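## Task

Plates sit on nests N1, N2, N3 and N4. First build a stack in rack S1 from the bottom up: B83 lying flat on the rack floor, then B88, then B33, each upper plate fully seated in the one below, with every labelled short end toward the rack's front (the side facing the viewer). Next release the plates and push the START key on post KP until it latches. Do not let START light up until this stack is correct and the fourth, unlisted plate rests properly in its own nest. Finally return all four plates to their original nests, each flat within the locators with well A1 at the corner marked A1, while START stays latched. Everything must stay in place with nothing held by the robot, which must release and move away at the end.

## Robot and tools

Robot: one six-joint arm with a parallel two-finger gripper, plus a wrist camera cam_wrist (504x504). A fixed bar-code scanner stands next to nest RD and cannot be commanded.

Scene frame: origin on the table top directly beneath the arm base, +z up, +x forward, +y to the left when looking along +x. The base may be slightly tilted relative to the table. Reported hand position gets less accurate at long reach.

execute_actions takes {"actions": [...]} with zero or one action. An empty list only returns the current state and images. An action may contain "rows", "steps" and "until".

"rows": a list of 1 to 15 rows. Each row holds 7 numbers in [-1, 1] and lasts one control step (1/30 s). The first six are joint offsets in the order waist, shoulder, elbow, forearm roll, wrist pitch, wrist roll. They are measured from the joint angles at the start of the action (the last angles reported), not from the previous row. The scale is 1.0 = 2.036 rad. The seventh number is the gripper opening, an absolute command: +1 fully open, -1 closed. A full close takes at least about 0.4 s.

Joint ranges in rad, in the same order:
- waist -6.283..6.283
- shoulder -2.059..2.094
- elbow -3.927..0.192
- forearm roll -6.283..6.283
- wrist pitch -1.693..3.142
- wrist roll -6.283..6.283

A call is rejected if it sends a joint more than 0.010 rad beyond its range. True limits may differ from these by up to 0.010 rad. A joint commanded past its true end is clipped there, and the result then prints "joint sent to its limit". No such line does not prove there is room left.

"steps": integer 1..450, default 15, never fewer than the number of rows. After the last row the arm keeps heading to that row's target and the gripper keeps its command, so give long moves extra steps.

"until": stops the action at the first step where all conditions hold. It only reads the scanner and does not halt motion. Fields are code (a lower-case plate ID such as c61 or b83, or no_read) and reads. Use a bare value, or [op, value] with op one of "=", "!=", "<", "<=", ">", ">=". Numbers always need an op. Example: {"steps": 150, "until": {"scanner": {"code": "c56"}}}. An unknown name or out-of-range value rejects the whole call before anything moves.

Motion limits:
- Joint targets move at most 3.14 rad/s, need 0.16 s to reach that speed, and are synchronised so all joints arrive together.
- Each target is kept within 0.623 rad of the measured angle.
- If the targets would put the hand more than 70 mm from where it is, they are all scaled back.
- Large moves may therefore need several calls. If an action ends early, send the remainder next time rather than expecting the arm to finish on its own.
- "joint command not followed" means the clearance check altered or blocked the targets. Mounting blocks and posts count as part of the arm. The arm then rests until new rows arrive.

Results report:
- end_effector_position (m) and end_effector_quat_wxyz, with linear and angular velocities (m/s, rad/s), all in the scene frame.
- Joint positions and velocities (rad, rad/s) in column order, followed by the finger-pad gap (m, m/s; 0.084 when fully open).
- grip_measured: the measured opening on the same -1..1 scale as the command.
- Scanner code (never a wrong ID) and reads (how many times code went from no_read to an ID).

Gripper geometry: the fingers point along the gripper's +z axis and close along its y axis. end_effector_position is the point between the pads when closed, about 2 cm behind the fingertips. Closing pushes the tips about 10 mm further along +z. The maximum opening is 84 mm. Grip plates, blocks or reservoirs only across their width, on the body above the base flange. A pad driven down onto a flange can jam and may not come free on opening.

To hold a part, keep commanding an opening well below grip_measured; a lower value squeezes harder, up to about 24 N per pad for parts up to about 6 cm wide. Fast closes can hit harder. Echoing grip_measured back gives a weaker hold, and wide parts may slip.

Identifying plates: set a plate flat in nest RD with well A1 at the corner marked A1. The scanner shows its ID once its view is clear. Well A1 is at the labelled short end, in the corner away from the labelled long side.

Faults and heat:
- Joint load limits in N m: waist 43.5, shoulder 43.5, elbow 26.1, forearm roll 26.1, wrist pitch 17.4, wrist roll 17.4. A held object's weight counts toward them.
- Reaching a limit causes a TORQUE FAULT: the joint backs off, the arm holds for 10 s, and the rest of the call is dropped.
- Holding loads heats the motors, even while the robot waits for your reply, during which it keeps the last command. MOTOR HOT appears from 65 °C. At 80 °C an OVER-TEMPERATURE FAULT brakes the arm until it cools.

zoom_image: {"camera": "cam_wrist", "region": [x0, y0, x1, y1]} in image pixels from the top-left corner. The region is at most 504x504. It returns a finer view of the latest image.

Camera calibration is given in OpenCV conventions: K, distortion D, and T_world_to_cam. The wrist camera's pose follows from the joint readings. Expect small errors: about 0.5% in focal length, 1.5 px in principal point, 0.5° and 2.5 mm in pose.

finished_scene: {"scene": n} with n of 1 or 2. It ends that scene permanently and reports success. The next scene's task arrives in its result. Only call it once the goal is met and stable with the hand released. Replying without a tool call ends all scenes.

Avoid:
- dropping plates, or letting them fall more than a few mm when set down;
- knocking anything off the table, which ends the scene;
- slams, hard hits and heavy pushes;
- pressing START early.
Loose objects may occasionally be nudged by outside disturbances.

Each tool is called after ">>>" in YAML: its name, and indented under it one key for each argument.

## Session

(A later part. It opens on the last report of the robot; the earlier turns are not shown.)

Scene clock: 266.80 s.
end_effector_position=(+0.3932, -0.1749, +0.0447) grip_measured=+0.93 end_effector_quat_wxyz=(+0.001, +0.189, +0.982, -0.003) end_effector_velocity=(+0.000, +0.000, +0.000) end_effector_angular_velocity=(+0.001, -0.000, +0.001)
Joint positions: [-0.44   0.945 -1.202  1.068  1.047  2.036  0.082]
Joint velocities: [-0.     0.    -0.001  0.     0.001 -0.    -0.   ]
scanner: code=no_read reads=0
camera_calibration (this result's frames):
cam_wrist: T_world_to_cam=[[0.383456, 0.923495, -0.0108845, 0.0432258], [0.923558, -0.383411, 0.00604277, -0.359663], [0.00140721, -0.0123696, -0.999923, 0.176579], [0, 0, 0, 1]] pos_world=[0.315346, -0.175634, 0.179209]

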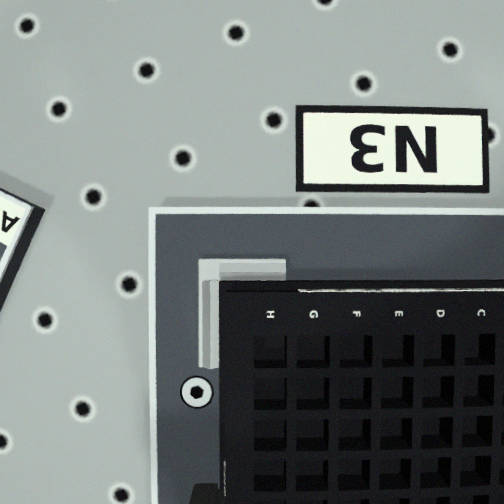

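Lower 1 mm, release, lift.

>>> execute_actions:
  actions:
    - {"rows":[[0.0009,0.0007,0,0.0011,-0.0006,-0.0005,0],[0.0009,0.0007,0,0.0011,-0.0006,-0.0005,0],[0.0009,0.0007,0,0.0011,-0.0006,-0.0005,0],[0.0009,0.0007,0,0.0011,-0.0006,-0.0005,0],[0.0009,0.0007,0,0.0011,-0.0006,-0.0005,1],[0.0009,0.0007,0,0.0011,-0.0006,-0.0005,1],[0.0009,0.0007,0,0.0011,-0.0006,-0.0005,1],[0.0009,0.0007,0,0.0011,-0.0006,-0.0005,1],[0.0009,0.0007,0,0.0011,-0.0006,-0.0005,1],[0.0009,0.0007,0,0.0011,-0.0006,-0.0005,1],[0.0009,0.0007,0,0.0011,-0.0006,-0.0005,1],[0.0009,0.0007,0,0.0011,-0.0006,-0.0005,1],[-0.0137,-0.0101,0.0005,-0.0167,0.0089,0.0071,1]],"steps":20}

Scene clock: 270.20 s.
end_effector_position=(+0.3941, -0.1744, +0.0603) grip_measured=+1.00 end_effector_quat_wxyz=(+0.002, +0.188, +0.982, -0.002) end_effector_velocity=(-0.022, +0.005, -0.020) end_effector_angular_velocity=(+0.034, +0.038, -0.031)
Joint positions: [-0.469  0.923 -1.202  1.035  1.064  2.051  0.084]
Joint velocities: [ 0.015  0.021  0.03  -0.002  0.008  0.002 -0.   ]
scanner: code=no_read reads=0
camera_calibration (this result's frames):
cam_wrist: T_world_to_cam=[[0.38177, 0.924209, -0.00950249, 0.0433268], [0.924253, -0.381714, 0.0071719, -0.360541], [0.00300109, -0.0115207, -0.999929, 0.191685], [0, 0, 0, 1]] pos_world=[0.316114, -0.175458, 0.194669]

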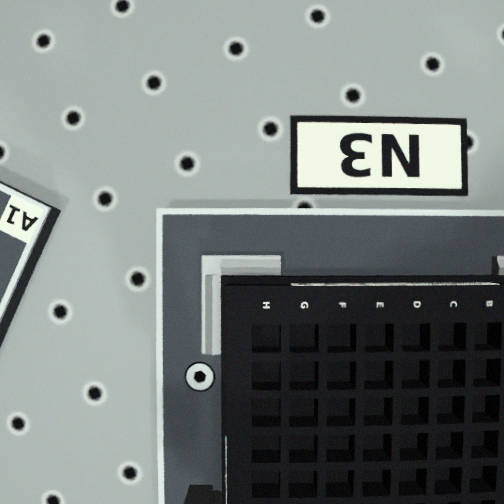

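>>> execute_actions:
  actions:
    - {"rows":[[-0.026,-0.0639,-0.0044,-0.053,0.0481,0.0535,1],[-0.026,-0.0639,-0.0044,-0.053,0.0481,0.0535,1],[-0.026,-0.0639,-0.0044,-0.053,0.0481,0.0535,1],[-0.026,-0.0639,-0.0044,-0.053,0.0481,0.0535,1],[-0.026,-0.0639,-0.0044,-0.053,0.0481,0.0535,1],[-0.0648,-0.3296,0.0167,-0.1233,0.2294,0.0093,1]],"steps":22}

>>> execute_actions:
  actions:
    - {"rows":[[0.0658,-0.2755,0.1753,0.0334,0.0275,-0.0933,1]],"steps":18}

Scene clock: 273.90 s.
end_effector_position=(+0.4564, +0.0429, +0.2813) grip_measured=+1.00 end_effector_quat_wxyz=(+0.002, -0.039, +0.999, -0.003) end_effector_velocity=(-0.039, +0.006, -0.023) end_effector_angular_velocity=(+0.078, +0.082, -0.034)
Joint positions: [-0.601  0.249 -1.174  0.785  1.528  2.07   0.084]
Joint velocities: [-0.006 -0.011  0.078 -0.028  0.066 -0.016 -0.   ]
scanner: code=no_read reads=0
camera_calibration (this result's frames):
cam_wrist: T_world_to_cam=[[-0.0654161, 0.997781, -0.0123862, 0.0225312], [0.997838, 0.0654891, 0.00558473, -0.388999], [0.0063835, -0.0119941, -0.999908, 0.413531], [0, 0, 0, 1]] pos_world=[0.386992, 0.00795395, 0.415945]

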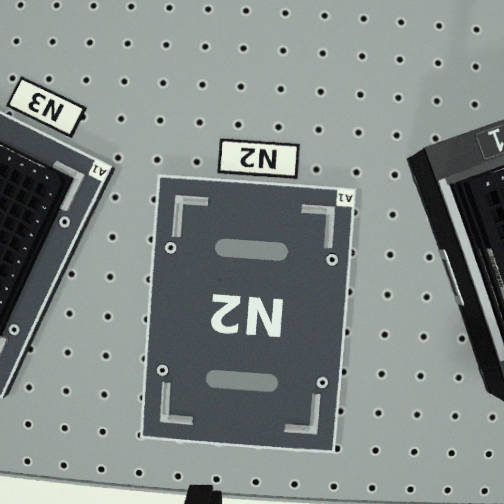

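Scene clock: 274.50 s.
end_effector_position=(+0.3967, +0.2054, +0.2509) grip_measured=+1.00 end_effector_quat_wxyz=(+0.001, -0.243, +0.970, -0.002) end_effector_velocity=(-0.002, -0.007, -0.004) end_effector_angular_velocity=(+0.010, +0.007, -0.019)
Joint positions: [-0.467 -0.308 -0.816  0.853  1.584  1.881  0.084]
Joint velocities: [-0.004  0.02   0.008  0.    -0.003 -0.003  0.   ]
scanner: code=no_read reads=0
camera_calibration (this result's frames):
cam_wrist: T_world_to_cam=[[-0.460615, 0.887538, -0.010485, 0.0350885], [0.887565, 0.460669, 0.00335182, -0.376839], [0.00780498, -0.00776223, -0.999939, 0.384037], [0, 0, 0, 1]] pos_world=[0.347634, 0.145437, 0.385645]

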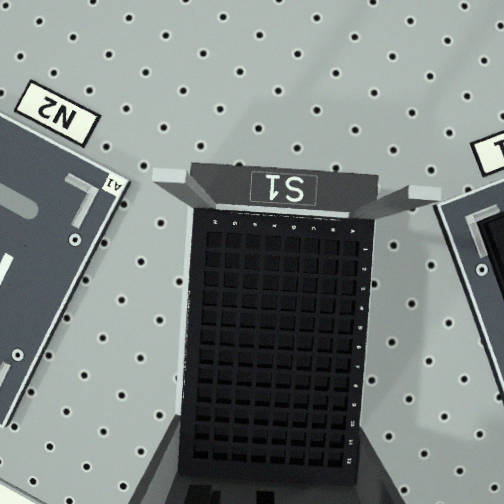

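>>> execute_actions:
  actions:
    - {"rows":[[0.0041,0.0214,0.0393,0.0032,-0.0404,-0.0115,1],[0.0041,0.0214,0.0393,0.0032,-0.0404,-0.0115,1],[0.0041,0.0214,0.0393,0.0032,-0.0404,-0.0115,1],[0.0041,0.0214,0.0393,0.0032,-0.0404,-0.0115,1],[0.0041,0.0214,0.0393,0.0032,-0.0404,-0.0115,1],[0.0041,0.0214,0.0393,0.0032,-0.0404,-0.0115,1],[0.0479,0.0198,0.0715,0.028,-0.0877,-0.0125,1],[0.0479,0.0198,0.0715,0.028,-0.0877,-0.0125,1],[0.0479,0.0198,0.0715,0.028,-0.0877,-0.0125,1],[0.0479,0.0198,0.0715,0.028,-0.0877,-0.0125,1],[0.1012,0.0269,0.1008,0.0622,-0.1429,-0.0174,1],[0.1012,0.0269,0.1008,0.0622,-0.1429,-0.0174,1],[0.1012,0.0269,0.1008,0.0622,-0.1429,-0.0174,1],[0.1012,0.0269,0.1008,0.0622,-0.1429,-0.0174,1],[0.1579,0.0444,0.1199,0.1038,-0.1977,-0.0272,1]],"steps":26}

Scene clock: 278.83 s.
end_effector_position=(+0.3872, +0.1709, +0.1107) grip_measured=+1.00 end_effector_quat_wxyz=(+0.001, -0.212, +0.977, -0.001) end_effector_velocity=(-0.003, -0.002, -0.002) end_effector_angular_velocity=(+0.001, +0.002, -0.007)
Joint positions: [-0.147 -0.219 -0.574  1.064  1.181  1.825  0.084]
Joint velocities: [-0.     0.001  0.007  0.002 -0.001 -0.001 -0.   ]
scanner: code=no_read reads=0
camera_calibration (this result's frames):
cam_wrist: T_world_to_cam=[[-0.403111, 0.915115, -0.00811913, 0.0326302], [0.915129, 0.403147, 0.00335545, -0.352834], [0.00634383, -0.00607743, -0.999961, 0.243917], [0, 0, 0, 1]] pos_world=[0.334495, 0.113866, 0.245356]

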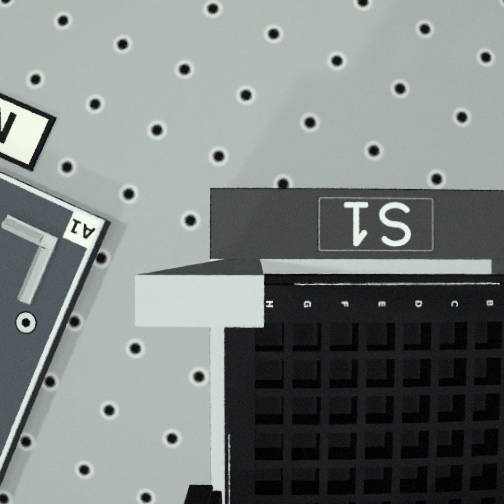

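>>> execute_actions:
  actions:
    - {"rows":[[0.0265,0.0123,0.0061,0.0216,-0.0238,-0.0071,1],[0.0265,0.0123,0.0061,0.0216,-0.0238,-0.0071,1],[0.0265,0.0123,0.0061,0.0216,-0.0238,-0.0071,1],[0.0265,0.0123,0.0061,0.0216,-0.0238,-0.0071,1],[0.0265,0.0123,0.0061,0.0216,-0.0238,-0.0071,1],[0.0265,0.0123,0.0061,0.0216,-0.0238,-0.0071,1],[0.0265,0.0123,0.0061,0.0216,-0.0238,-0.0071,1],[0.0265,0.0123,0.0061,0.0216,-0.0238,-0.0071,1],[0.0265,0.0123,0.0061,0.0216,-0.0238,-0.0071,1],[0.0265,0.0123,0.0061,0.0216,-0.0238,-0.0071,1],[0.0265,0.0123,0.0061,0.0216,-0.0238,-0.0071,0.7],[0.0265,0.0123,0.0061,0.0216,-0.0238,-0.0071,0.7],[0.0265,0.0123,0.0061,0.0216,-0.0238,-0.0071,0.7],[0.0265,0.0123,0.0061,0.0216,-0.0238,-0.0071,0]],"steps":20}

Scene clock: 282.63 s.
end_effector_position=(+0.3867, +0.1706, +0.0919) grip_measured=+0.93 end_effector_quat_wxyz=(+0.000, -0.212, +0.977, -0.001) end_effector_velocity=(+0.000, +0.001, -0.000) end_effector_angular_velocity=(+0.002, +0.000, -0.000)
Joint positions: [-0.094 -0.194 -0.562  1.108  1.133  1.811  0.082]
Joint velocities: [ 0.001  0.    -0.001  0.001  0.001  0.     0.   ]
scanner: code=no_read reads=0
camera_calibration (this result's frames):
cam_wrist: T_world_to_cam=[[-0.401932, 0.915643, -0.00697301, 0.0318639], [0.915656, 0.401956, 0.00242973, -0.352127], [0.00502761, -0.00540829, -0.999973, 0.225518], [0, 0, 0, 1]] pos_world=[0.3341, 0.113583, 0.226589]

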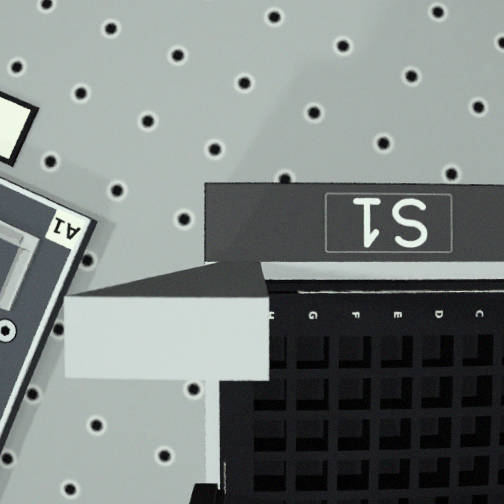

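>>> execute_actions:
  actions:
    - {"rows":[[-0.0253,-0.0115,-0.0054,-0.0214,0.0238,0.0072,0],[-0.0253,-0.0115,-0.0054,-0.0214,0.0238,0.0072,0],[-0.0253,-0.0115,-0.0054,-0.0214,0.0238,0.0072,0],[-0.0538,-0.0216,-0.0137,-0.0432,0.0508,0.0128,0],[-0.0538,-0.0216,-0.0137,-0.0432,0.0508,0.0128,0],[-0.0538,-0.0216,-0.0137,-0.0432,0.0508,0.0128,0],[-0.082,-0.0291,-0.0245,-0.0631,0.0786,0.017,0],[-0.082,-0.0291,-0.0245,-0.0631,0.0786,0.017,0],[-0.082,-0.0291,-0.0245,-0.0631,0.0786,0.017,0],[-0.109,-0.0339,-0.0378,-0.081,0.1061,0.02,0],[-0.109,-0.0339,-0.0378,-0.081,0.1061,0.02,0],[-0.109,-0.0339,-0.0378,-0.081,0.1061,0.02,0],[-0.1353,-0.0362,-0.0537,-0.0972,0.1338,0.0219,0],[-0.1353,-0.0362,-0.0537,-0.0972,0.1338,0.0219,0],[-0.1791,-0.0346,-0.0859,-0.1221,0.1811,0.0229,0]],"steps":23}

>>> execute_actions:
  actions:
    - {"rows":[[-0.0041,-0.0219,-0.0369,-0.0037,0.0418,0.011,0],[-0.0041,-0.0219,-0.0369,-0.0037,0.0418,0.011,0],[-0.0041,-0.0219,-0.0369,-0.0037,0.0418,0.011,0],[-0.0041,-0.0219,-0.0369,-0.0037,0.0418,0.011,0],[-0.0041,-0.0219,-0.0369,-0.0037,0.0418,0.011,0],[-0.0699,0.2536,-0.2122,-0.0371,0.0143,0.1043,0],[-0.0699,0.2536,-0.2122,-0.0371,0.0143,0.1043,0],[-0.0699,0.2536,-0.2122,-0.0371,0.0143,0.1043,0],[-0.0699,0.2536,-0.2122,-0.0371,0.0143,0.1043,0],[-0.0699,0.2536,-0.2122,-0.0371,0.0143,0.1043,0],[-0.0699,0.2536,-0.2122,-0.0371,0.0143,0.1043,0],[-0.0699,0.2536,-0.2122,-0.0371,0.0143,0.1043,0],[-0.0699,0.2536,-0.2122,-0.0371,0.0143,0.1043,0],[-0.0699,0.2536,-0.2122,-0.0371,0.0143,0.1043,0],[-0.1333,0.5542,-0.3674,-0.0562,-0.0559,0.1485,0]],"steps":32}

Scene clock: 290.80 s.
end_effector_position=(+0.3853, +0.1704, +0.2240) grip_measured=+0.93 end_effector_quat_wxyz=(-0.002, -0.211, +0.977, +0.001) end_effector_velocity=(-0.009, -0.002, -0.012) end_effector_angular_velocity=(+0.027, +0.029, -0.023)
Joint positions: [-0.457 -0.264 -0.734  0.858  1.502  1.857  0.082]
Joint velocities: [0.01  0.012 0.022 0.003 0.01  0.002 0.   ]
scanner: code=no_read reads=0
camera_calibration (this result's frames):
cam_wrist: T_world_to_cam=[[-0.400943, 0.916096, -0.00364611, 0.031217], [0.916102, 0.400944, -0.000549507, -0.350395], [0.000958485, -0.00356053, -0.999993, 0.358842], [0, 0, 0, 1]] pos_world=[0.33317, 0.113169, 0.358761]

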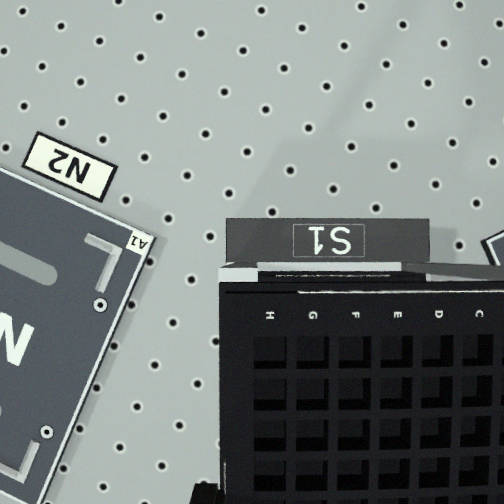

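Scene clock: 291.87 s.
end_effector_position=(+0.4178, -0.1814, +0.2263) grip_measured=+0.93 end_effector_quat_wxyz=(+0.002, +0.149, +0.989, +0.015) end_effector_velocity=(-0.010, -0.029, -0.018) end_effector_angular_velocity=(+0.014, +0.015, -0.056)
Joint positions: [-0.73   0.866 -1.472  0.744  1.39   2.158  0.082]
Joint velocities: [-0.006  0.101 -0.059 -0.008 -0.011  0.027  0.   ]
scanner: code=no_read reads=0
camera_calibration (this result's frames):
cam_wrist: T_world_to_cam=[[0.306744, 0.951458, 0.0252364, 0.0707136], [0.951744, -0.306888, 0.00195111, -0.382973], [0.00960114, 0.0234201, -0.99968, 0.361072], [0, 0, 0, 1]] pos_world=[0.339335, -0.193267, 0.359919]

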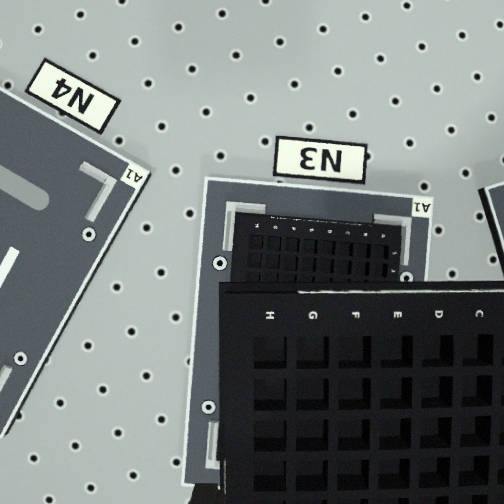

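>>> execute_actions:
  actions:
    - {"rows":[[-0.03,0.2122,-0.0329,0.0088,-0.1375,0.1184,0],[-0.03,0.2122,-0.0329,0.0088,-0.1375,0.1184,0],[-0.03,0.2122,-0.0329,0.0088,-0.1375,0.1184,0],[-0.03,0.2122,-0.0329,0.0088,-0.1375,0.1184,0],[-0.03,0.2122,-0.0329,0.0088,-0.1375,0.1184,0],[-0.03,0.2122,-0.0329,0.0088,-0.1375,0.1184,0],[-0.03,0.2122,-0.0329,0.0088,-0.1375,0.1184,0],[-0.03,0.2122,-0.0329,0.0088,-0.1375,0.1184,0],[-0.03,0.2122,-0.0329,0.0088,-0.1375,0.1184,0],[-0.03,0.2122,-0.0329,0.0088,-0.1375,0.1184,0],[-0.03,0.2122,-0.0329,0.0088,-0.1375,0.1184,0],[-0.03,0.2122,-0.0329,0.0088,-0.1375,0.1184,0],[-0.03,0.2122,-0.0329,0.0088,-0.1375,0.1184,0],[-0.03,0.2122,-0.0329,0.0088,-0.1375,0.1184,0],[0.0003,0.2375,-0.0226,0.0486,-0.1657,0.0963,0]],"steps":32}

Scene clock: 298.27 s.
end_effector_position=(+0.2937, -0.3238, +0.0570) grip_measured=+0.93 end_effector_quat_wxyz=(-0.002, +0.398, +0.917, -0.000) end_effector_velocity=(-0.004, +0.001, -0.004) end_effector_angular_velocity=(+0.007, +0.004, -0.006)
Joint positions: [-0.729  1.349 -1.518  0.842  1.052  2.354  0.082]
Joint velocities: [ 0.001  0.006  0.004  0.001  0.001 -0.    -0.   ]
scanner: code=no_read reads=0
camera_calibration (this result's frames):
cam_wrist: T_world_to_cam=[[0.739416, 0.673205, -0.00761284, 0.0332743], [0.673226, -0.739437, 0.000210892, -0.366444], [-0.00548724, -0.0052811, -0.999971, 0.19148], [0, 0, 0, 1]] pos_world=[0.223146, -0.292351, 0.191805]

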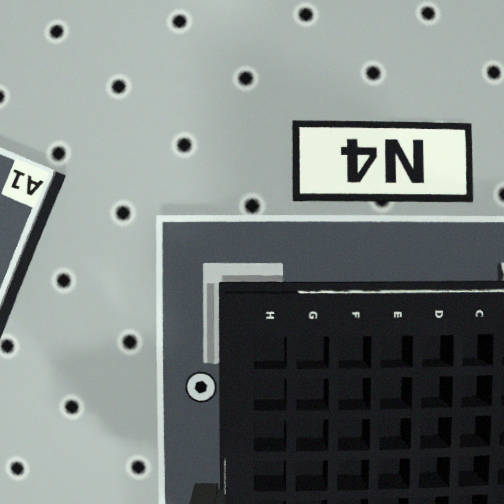

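>>> execute_actions:
  actions:
    - {"rows":[[0.0004,0.0001,-0.0008,0,0.0003,0,0],[0.0004,0.0001,-0.0008,0,0.0003,0,0],[0.0004,0.0001,-0.0008,0,0.0003,0,0],[0.0004,0.0001,-0.0008,0,0.0003,0,0],[0.0062,0.0048,-0.0008,0.0076,-0.0036,-0.0032,0],[0.0062,0.0048,-0.0008,0.0076,-0.0036,-0.0032,0],[0.0062,0.0048,-0.0008,0.0076,-0.0036,-0.0032,0],[0.0117,0.0091,-0.0008,0.0147,-0.0072,-0.0062,0]],"steps":18}

Scene clock: 302.67 s.
end_effector_position=(+0.2945, -0.3240, +0.0436) grip_measured=+0.93 end_effector_quat_wxyz=(-0.001, +0.398, +0.917, -0.001) end_effector_velocity=(+0.001, -0.000, +0.000) end_effector_angular_velocity=(-0.001, -0.001, +0.001)
Joint positions: [-0.705  1.368 -1.519  0.872  1.037  2.342  0.082]
Joint velocities: [ 0.    -0.    -0.001  0.     0.    -0.     0.   ]
scanner: code=no_read reads=0
camera_calibration (this result's frames):
cam_wrist: T_world_to_cam=[[0.73913, 0.673515, -0.00798511, 0.0328604], [0.673544, -0.739146, 0.00134545, -0.367119], [-0.00499598, -0.00637278, -0.999967, 0.177591], [0, 0, 0, 1]] pos_world=[0.22387, -0.292355, 0.178342]

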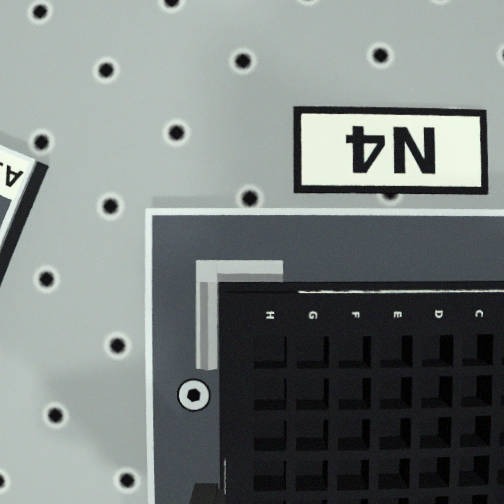

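>>> execute_actions:
  actions:
    - {"rows":[[0,0,0,0,0,0,1],[0,0,0,0,0,0,1],[0,0,0,0,0,0,1],[0,0,0,0,0,0,1],[0,0,0,0,0,0,1],[0,0,0,0,0,0,1],[0,0,0,0,0,0,1],[0,0,0,0,0,0,1],[-0.0118,-0.0093,0.0005,-0.0152,0.0079,0.0064,1],[-0.0118,-0.0093,0.0005,-0.0152,0.0079,0.0064,1],[-0.0118,-0.0093,0.0005,-0.0152,0.0079,0.0064,1],[-0.0118,-0.0093,0.0005,-0.0152,0.0079,0.0064,1],[-0.0422,-0.0344,-0.0098,-0.054,0.0359,0.028,1]],"steps":21}

Scene clock: 307.20 s.
end_effector_position=(+0.3011, -0.3251, +0.1029) grip_measured=+1.00 end_effector_quat_wxyz=(+0.003, +0.395, +0.918, -0.002) end_effector_velocity=(-0.061, +0.031, -0.076) end_effector_angular_velocity=(+0.153, +0.084, -0.091)
Joint positions: [-0.792  1.295 -1.542  0.763  1.11   2.398  0.084]
Joint velocities: [ 0.031  0.074  0.098 -0.005  0.024  0.004 -0.   ]
scanner: code=no_read reads=0
camera_calibration (this result's frames):
cam_wrist: T_world_to_cam=[[0.735206, 0.677803, -0.00736945, 0.0317445], [0.677843, -0.735146, 0.00943685, -0.373379], [0.0009787, -0.0119334, -0.999928, 0.23336], [0, 0, 0, 1]] pos_world=[0.229525, -0.29322, 0.2371]

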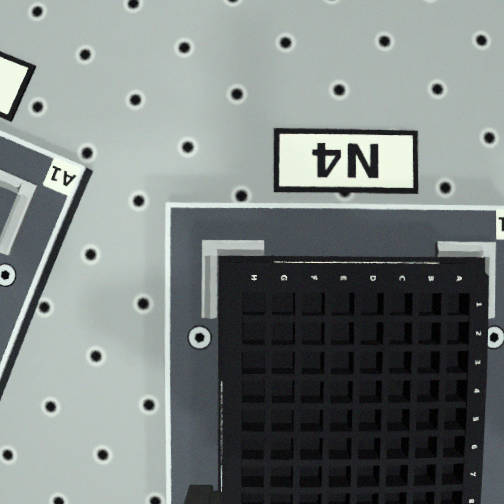

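>>> execute_actions:
  actions:
    - {"rows":[[0.0305,-0.2117,0.0285,-0.0088,0.1365,-0.1169,1],[0.0305,-0.2117,0.0285,-0.0088,0.1365,-0.1169,1],[0.0305,-0.2117,0.0285,-0.0088,0.1365,-0.1169,1],[0.0305,-0.2117,0.0285,-0.0088,0.1365,-0.1169,1],[0.0305,-0.2117,0.0285,-0.0088,0.1365,-0.1169,1],[0.0305,-0.2117,0.0285,-0.0088,0.1365,-0.1169,1],[0.0305,-0.2117,0.0285,-0.0088,0.1365,-0.1169,1],[0.0305,-0.2117,0.0285,-0.0088,0.1365,-0.1169,1],[0.0938,-0.5123,0.1837,0.0103,0.2068,-0.1611,1]],"steps":28}

>>> execute_actions:
  actions:
    - {"rows":[[0.0658,-0.2755,0.1753,0.0334,0.0275,-0.0933,1]],"steps":18}

Scene clock: 310.87 s.
end_effector_position=(+0.4558, +0.0427, +0.2809) grip_measured=+1.00 end_effector_quat_wxyz=(+0.001, -0.038, +0.999, -0.003) end_effector_velocity=(-0.031, -0.001, -0.023) end_effector_angular_velocity=(+0.057, +0.040, -0.034)
Joint positions: [-0.601  0.25  -1.174  0.784  1.53   2.072  0.084]
Joint velocities: [-0.006 -0.013  0.092 -0.003  0.018 -0.025 -0.   ]
scanner: code=no_read reads=0
camera_calibration (this result's frames):
cam_wrist: T_world_to_cam=[[-0.0629951, 0.997956, -0.0107676, 0.0210887], [0.998004, 0.063038, 0.00369033, -0.387826], [0.00436155, -0.0105136, -0.999935, 0.413983], [0, 0, 0, 1]] pos_world=[0.386575, 0.00775468, 0.415614]

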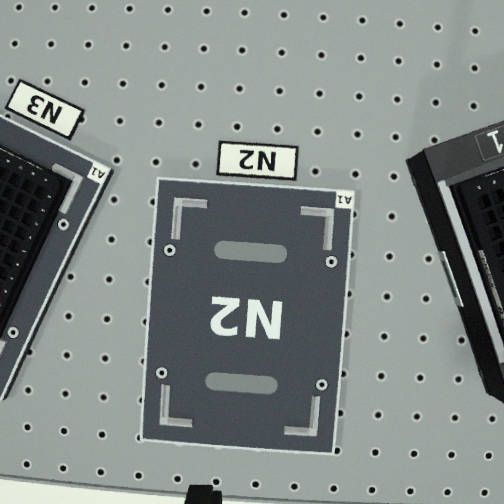

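Scene clock: 311.47 s.
end_effector_position=(+0.3963, +0.2052, +0.2507) grip_measured=+1.00 end_effector_quat_wxyz=(+0.000, -0.242, +0.970, -0.002) end_effector_velocity=(-0.002, -0.008, -0.004) end_effector_angular_velocity=(+0.011, +0.009, -0.020)
Joint positions: [-0.467 -0.307 -0.816  0.852  1.585  1.882  0.084]
Joint velocities: [-0.004  0.02   0.009  0.    -0.002 -0.003  0.   ]
scanner: code=no_read reads=0
camera_calibration (this result's frames):
cam_wrist: T_world_to_cam=[[-0.458394, 0.888706, -0.00874131, 0.0335143], [0.888731, 0.458425, 0.0019116, -0.375944], [0.00570609, -0.00689241, -0.99996, 0.384443], [0, 0, 0, 1]] pos_world=[0.347282, 0.145207, 0.385439]

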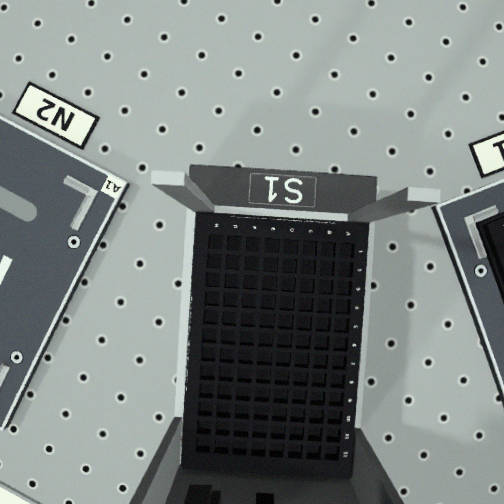

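>>> execute_actions:
  actions:
    - {"rows":[[0.0041,0.0209,0.0393,0.0037,-0.0409,-0.012,1],[0.0041,0.0209,0.0393,0.0037,-0.0409,-0.012,1],[0.0041,0.0209,0.0393,0.0037,-0.0409,-0.012,1],[0.0041,0.0209,0.0393,0.0037,-0.0409,-0.012,1],[0.0041,0.0209,0.0393,0.0037,-0.0409,-0.012,1],[0.0479,0.0193,0.0715,0.0285,-0.0882,-0.013,1],[0.0479,0.0193,0.0715,0.0285,-0.0882,-0.013,1],[0.0479,0.0193,0.0715,0.0285,-0.0882,-0.013,1],[0.1012,0.0264,0.1008,0.0627,-0.1434,-0.0179,1],[0.1012,0.0264,0.1008,0.0627,-0.1434,-0.0179,1],[0.1012,0.0264,0.1008,0.0627,-0.1434,-0.0179,1],[0.1579,0.0439,0.1199,0.1043,-0.1982,-0.0277,1],[0.1579,0.0439,0.1199,0.1043,-0.1982,-0.0277,1],[0.1579,0.0439,0.1199,0.1043,-0.1982,-0.0277,1],[0.1806,0.054,0.1247,0.1233,-0.2194,-0.0343,1]],"steps":27}

Scene clock: 315.73 s.
end_effector_position=(+0.3869, +0.1706, +0.0945) grip_measured=+1.00 end_effector_quat_wxyz=(+0.001, -0.212, +0.977, -0.001) end_effector_velocity=(-0.004, -0.001, -0.004) end_effector_angular_velocity=(+0.004, +0.009, -0.007)
Joint positions: [-0.101 -0.198 -0.563  1.102  1.139  1.812  0.084]
Joint velocities: [ 0.005  0.004  0.007  0.002  0.001 -0.    -0.   ]
scanner: code=no_read reads=0
camera_calibration (this result's frames):
cam_wrist: T_world_to_cam=[[-0.402198, 0.915523, -0.00742083, 0.0320943], [0.915531, 0.402231, 0.0036105, -0.352456], [0.00629039, -0.00534187, -0.999966, 0.227628], [0, 0, 0, 1]] pos_world=[0.334161, 0.113601, 0.229131]

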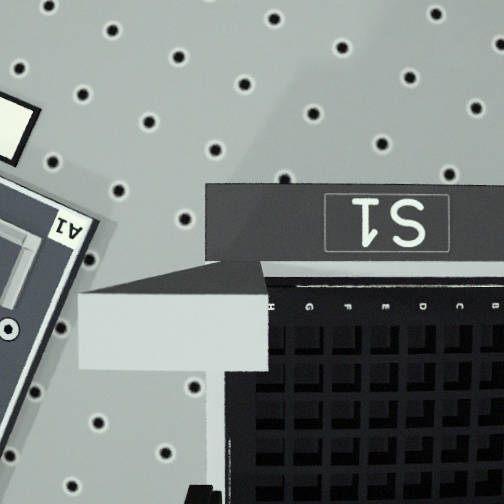

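>>> execute_actions:
  actions:
    - {"rows":[[0.0214,0.01,0.0037,0.0182,-0.0185,-0.0063,1],[0.0214,0.01,0.0037,0.0182,-0.0185,-0.0063,1],[0.0214,0.01,0.0037,0.0182,-0.0185,-0.0063,1],[0.0214,0.01,0.0037,0.0182,-0.0185,-0.0063,1],[0.0214,0.01,0.0037,0.0182,-0.0185,-0.0063,1],[0.0214,0.01,0.0037,0.0182,-0.0185,-0.0063,1],[0.0214,0.01,0.0037,0.0182,-0.0185,-0.0063,1],[0.0214,0.01,0.0037,0.0182,-0.0185,-0.0063,1],[0.0214,0.01,0.0037,0.0182,-0.0185,-0.0063,1],[0.0214,0.01,0.0037,0.0182,-0.0185,-0.0063,1],[0.0214,0.01,0.0037,0.0182,-0.0185,-0.0063,0.7],[0.0214,0.01,0.0037,0.0182,-0.0185,-0.0063,0.7],[0.0214,0.01,0.0037,0.0182,-0.0185,-0.0063,0.7],[0.0214,0.01,0.0037,0.0182,-0.0185,-0.0063,0]],"steps":20}

Scene clock: 319.87 s.
end_effector_position=(+0.3866, +0.1709, +0.0799) grip_measured=+0.93 end_effector_quat_wxyz=(+0.001, -0.212, +0.977, -0.001) end_effector_velocity=(-0.001, +0.000, -0.001) end_effector_angular_velocity=(+0.001, +0.002, -0.001)
Joint positions: [-0.058 -0.178 -0.556  1.139  1.101  1.799  0.082]
Joint velocities: [ 0.001  0.     0.001  0.     0.    -0.     0.   ]
scanner: code=no_read reads=0
camera_calibration (this result's frames):
cam_wrist: T_world_to_cam=[[-0.402281, 0.915486, -0.0074399, 0.0316657], [0.915495, 0.402313, 0.00352293, -0.352258], [0.00621836, -0.00539398, -0.999966, 0.213026], [0, 0, 0, 1]] pos_world=[0.333904, 0.113878, 0.214495]

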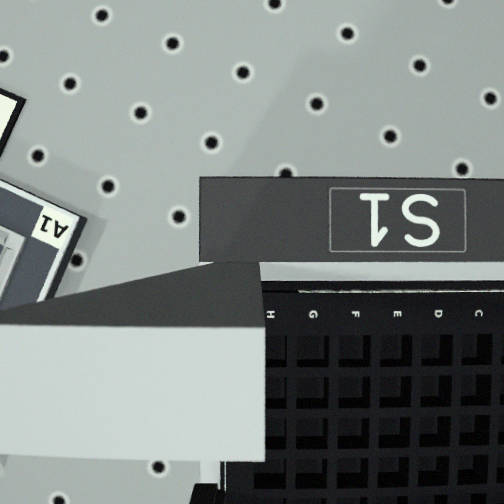

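>>> execute_actions:
  actions:
    - {"rows":[[-0.0167,-0.0078,-0.0023,-0.0147,0.0151,0.0054,0],[-0.0167,-0.0078,-0.0023,-0.0147,0.0151,0.0054,0],[-0.0167,-0.0078,-0.0023,-0.0147,0.0151,0.0054,0],[-0.043,-0.0194,-0.0078,-0.0366,0.0395,0.0131,0],[-0.043,-0.0194,-0.0078,-0.0366,0.0395,0.0131,0],[-0.043,-0.0194,-0.0078,-0.0366,0.0395,0.0131,0],[-0.0715,-0.0295,-0.0161,-0.0584,0.0666,0.0187,0],[-0.0715,-0.0295,-0.0161,-0.0584,0.0666,0.0187,0],[-0.0997,-0.0369,-0.0269,-0.0783,0.0943,0.0229,0],[-0.0997,-0.0369,-0.0269,-0.0783,0.0943,0.0229,0],[-0.1267,-0.0417,-0.0403,-0.0963,0.1218,0.0259,0],[-0.1267,-0.0417,-0.0403,-0.0963,0.1218,0.0259,0],[-0.1529,-0.0441,-0.0562,-0.1125,0.1495,0.0278,0],[-0.1529,-0.0441,-0.0562,-0.1125,0.1495,0.0278,0],[-0.1968,-0.0424,-0.0884,-0.1373,0.1969,0.0288,0]],"steps":24}

>>> execute_actions:
  actions:
    - {"rows":[[-0.0041,-0.0219,-0.0369,-0.0037,0.0418,0.011,0],[-0.0041,-0.0219,-0.0369,-0.0037,0.0418,0.011,0],[-0.0041,-0.0219,-0.0369,-0.0037,0.0418,0.011,0],[-0.0041,-0.0219,-0.0369,-0.0037,0.0418,0.011,0],[-0.0041,-0.0219,-0.0369,-0.0037,0.0418,0.011,0],[-0.092,0.2978,-0.2343,-0.0444,0.0143,0.0749,0]],"steps":24}

Scene clock: 327.20 s.
end_effector_position=(+0.3850, +0.1703, +0.2234) grip_measured=+0.93 end_effector_quat_wxyz=(-0.002, -0.210, +0.978, +0.002) end_effector_velocity=(+0.001, +0.001, -0.001) end_effector_angular_velocity=(+0.004, +0.001, +0.001)
Joint positions: [-0.457 -0.264 -0.733  0.86   1.502  1.858  0.082]
Joint velocities: [ 0.004  0.003 -0.001  0.004 -0.    -0.     0.   ]
scanner: code=no_read reads=0
camera_calibration (this result's frames):
cam_wrist: T_world_to_cam=[[-0.398548, 0.917146, -0.00174908, 0.0296595], [0.917147, 0.398548, -0.0000003109, -0.350192], [0.000696808, -0.00160429, -0.999998, 0.358029], [0, 0, 0, 1]] pos_world=[0.332749, 0.112941, 0.35808]

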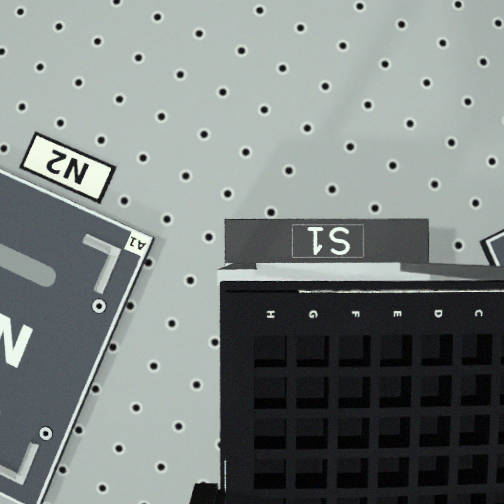

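Scene clock: 328.00 s.
end_effector_position=(+0.4466, +0.0073, +0.2816) grip_measured=+0.93 end_effector_quat_wxyz=(+0.000, -0.037, +0.999, +0.008) end_effector_velocity=(+0.034, +0.024, +0.034) end_effector_angular_velocity=(-0.075, -0.044, +0.096)
Joint positions: [-0.644  0.341 -1.208  0.769  1.532  2.01   0.082]
Joint velocities: [ 0.015 -0.061 -0.07   0.006  0.001  0.003  0.   ]
scanner: code=no_read reads=0
camera_calibration (this result's frames):
cam_wrist: T_world_to_cam=[[-0.060579, 0.998112, 0.010166, 0.0488762], [0.998159, 0.0605438, 0.00372959, -0.376507], [0.00310706, 0.0103732, -0.999941, 0.414795], [0, 0, 0, 1]] pos_world=[0.377486, -0.0302915, 0.415678]

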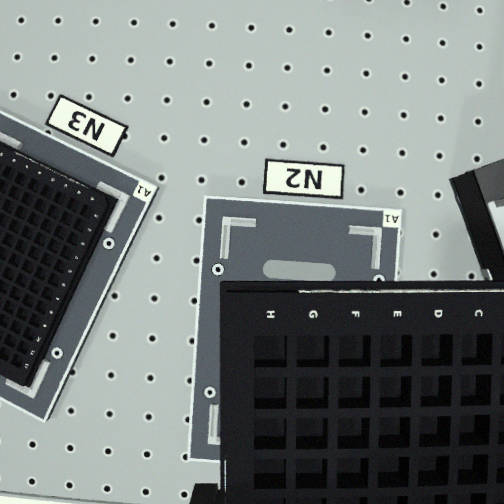

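>>> execute_actions:
  actions:
    - {"rows":[[0.2004,0.0511,0.1577,0.1861,-0.2254,-0.0673,0]],"steps":27}

Scene clock: 329.80 s.
end_effector_position=(+0.4277, -0.0000, +0.0576) grip_measured=+0.93 end_effector_quat_wxyz=(-0.001, -0.005, +1.000, -0.000) end_effector_velocity=(-0.002, +0.001, -0.003) end_effector_angular_velocity=(+0.002, +0.005, -0.002)
Joint positions: [-0.237  0.445 -0.888  1.148  1.073  1.873  0.082]
Joint velocities: [ 0.005  0.002  0.003  0.002 -0.    -0.     0.   ]
scanner: code=no_read reads=0
camera_calibration (this result's frames):
cam_wrist: T_world_to_cam=[[0.00366409, 0.999975, -0.00605581, 0.0308148], [0.999993, -0.00365708, 0.00116766, -0.357034], [0.00114548, -0.00606004, -0.999981, 0.191705], [0, 0, 0, 1]] pos_world=[0.356698, -0.030958, 0.192305]

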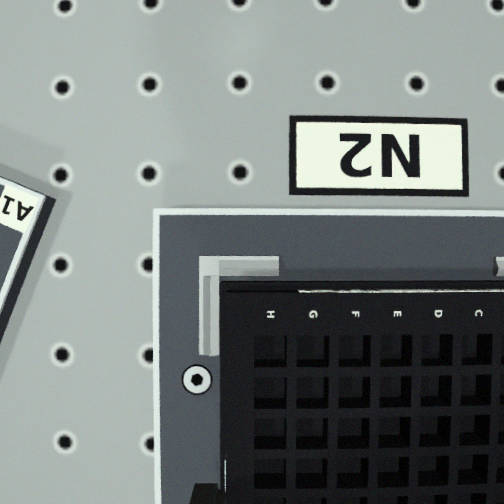

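>>> execute_actions:
  actions:
    - {"rows":[[-0.0006,0.0001,0.001,0,-0.0003,0,0],[-0.0006,0.0001,0.001,0,-0.0003,0,0],[-0.0006,0.0001,0.001,0,-0.0003,0,0],[-0.0006,0.0001,0.001,0,-0.0003,0,0],[0.0068,0.0051,0.0005,0.0086,-0.0052,-0.0037,0],[0.0068,0.0051,0.0005,0.0086,-0.0052,-0.0037,0],[0.0068,0.0051,0.0005,0.0086,-0.0052,-0.0037,0],[0.0143,0.0101,0,0.0172,-0.0102,-0.0074,0]],"steps":18}

Scene clock: 333.60 s.
end_effector_position=(+0.4274, -0.0007, +0.0439) grip_measured=+0.93 end_effector_quat_wxyz=(-0.000, -0.004, +1.000, -0.001) end_effector_velocity=(+0.001, -0.000, +0.000) end_effector_angular_velocity=(-0.001, -0.001, +0.000)
Joint positions: [-0.208  0.465 -0.888  1.183  1.052  1.858  0.082]
Joint velocities: [ 0.    -0.    -0.001  0.    -0.001  0.     0.   ]
scanner: code=no_read reads=0
camera_calibration (this result's frames):
cam_wrist: T_world_to_cam=[[0.00506887, 0.999961, -0.00721189, 0.0308069], [0.999985, -0.0050526, 0.0022723, -0.356712], [0.00223577, -0.0072233, -0.999971, 0.177598], [0, 0, 0, 1]] pos_world=[0.356153, -0.0313252, 0.178626]

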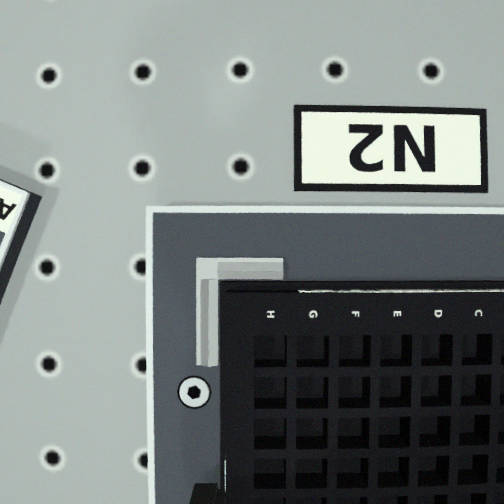

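>>> execute_actions:
  actions:
    - {"rows":[[0,0,0,0,0,0,1],[0,0,0,0,0,0,1],[0,0,0,0,0,0,1],[0,0,0,0,0,0,1],[0,0,0,0,0,0,1],[0,0,0,0,0,0,1],[0,0,0,0,0,0,1],[0,0,0,0,0,0,1],[-0.0149,-0.01,0.001,-0.0172,0.0099,0.0074,1],[-0.0149,-0.01,0.001,-0.0172,0.0099,0.0074,1],[-0.0149,-0.01,0.001,-0.0172,0.0099,0.0074,1],[-0.0149,-0.01,0.001,-0.0172,0.0099,0.0074,1],[-0.115,-0.0355,-0.078,-0.11,0.1226,0.041,1]],"steps":26}

Scene clock: 337.27 s.
end_effector_position=(+0.4575, +0.0061, +0.1624) grip_measured=+1.00 end_effector_quat_wxyz=(+0.009, -0.031, +0.999, +0.022) end_effector_velocity=(-0.006, +0.001, -0.009) end_effector_angular_velocity=(+0.014, +0.020, -0.008)
Joint positions: [-0.441  0.394 -1.043  0.959  1.302  1.942  0.084]
Joint velocities: [ 0.01   0.012  0.006 -0.001  0.006  0.001  0.   ]
scanner: code=no_read reads=0
camera_calibration (this result's frames):
cam_wrist: T_world_to_cam=[[-0.0491295, 0.998034, 0.038904, 0.0420747], [0.998585, 0.0482891, 0.0222556, -0.389963], [0.0203333, 0.0399423, -0.998995, 0.287298], [0, 0, 0, 1]] pos_world=[0.385637, -0.0346364, 0.294052]

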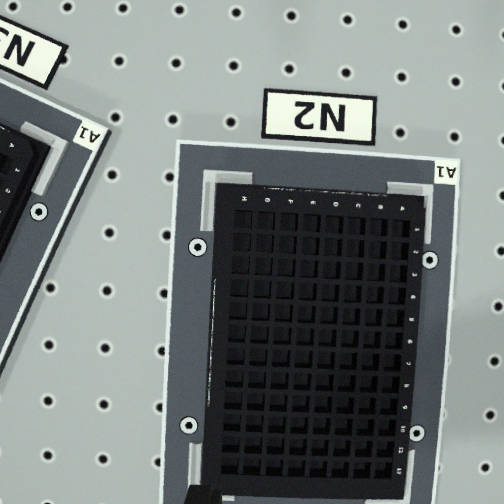

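>>> finished_scene:
  scene: 2

The scene is finished: the task was done.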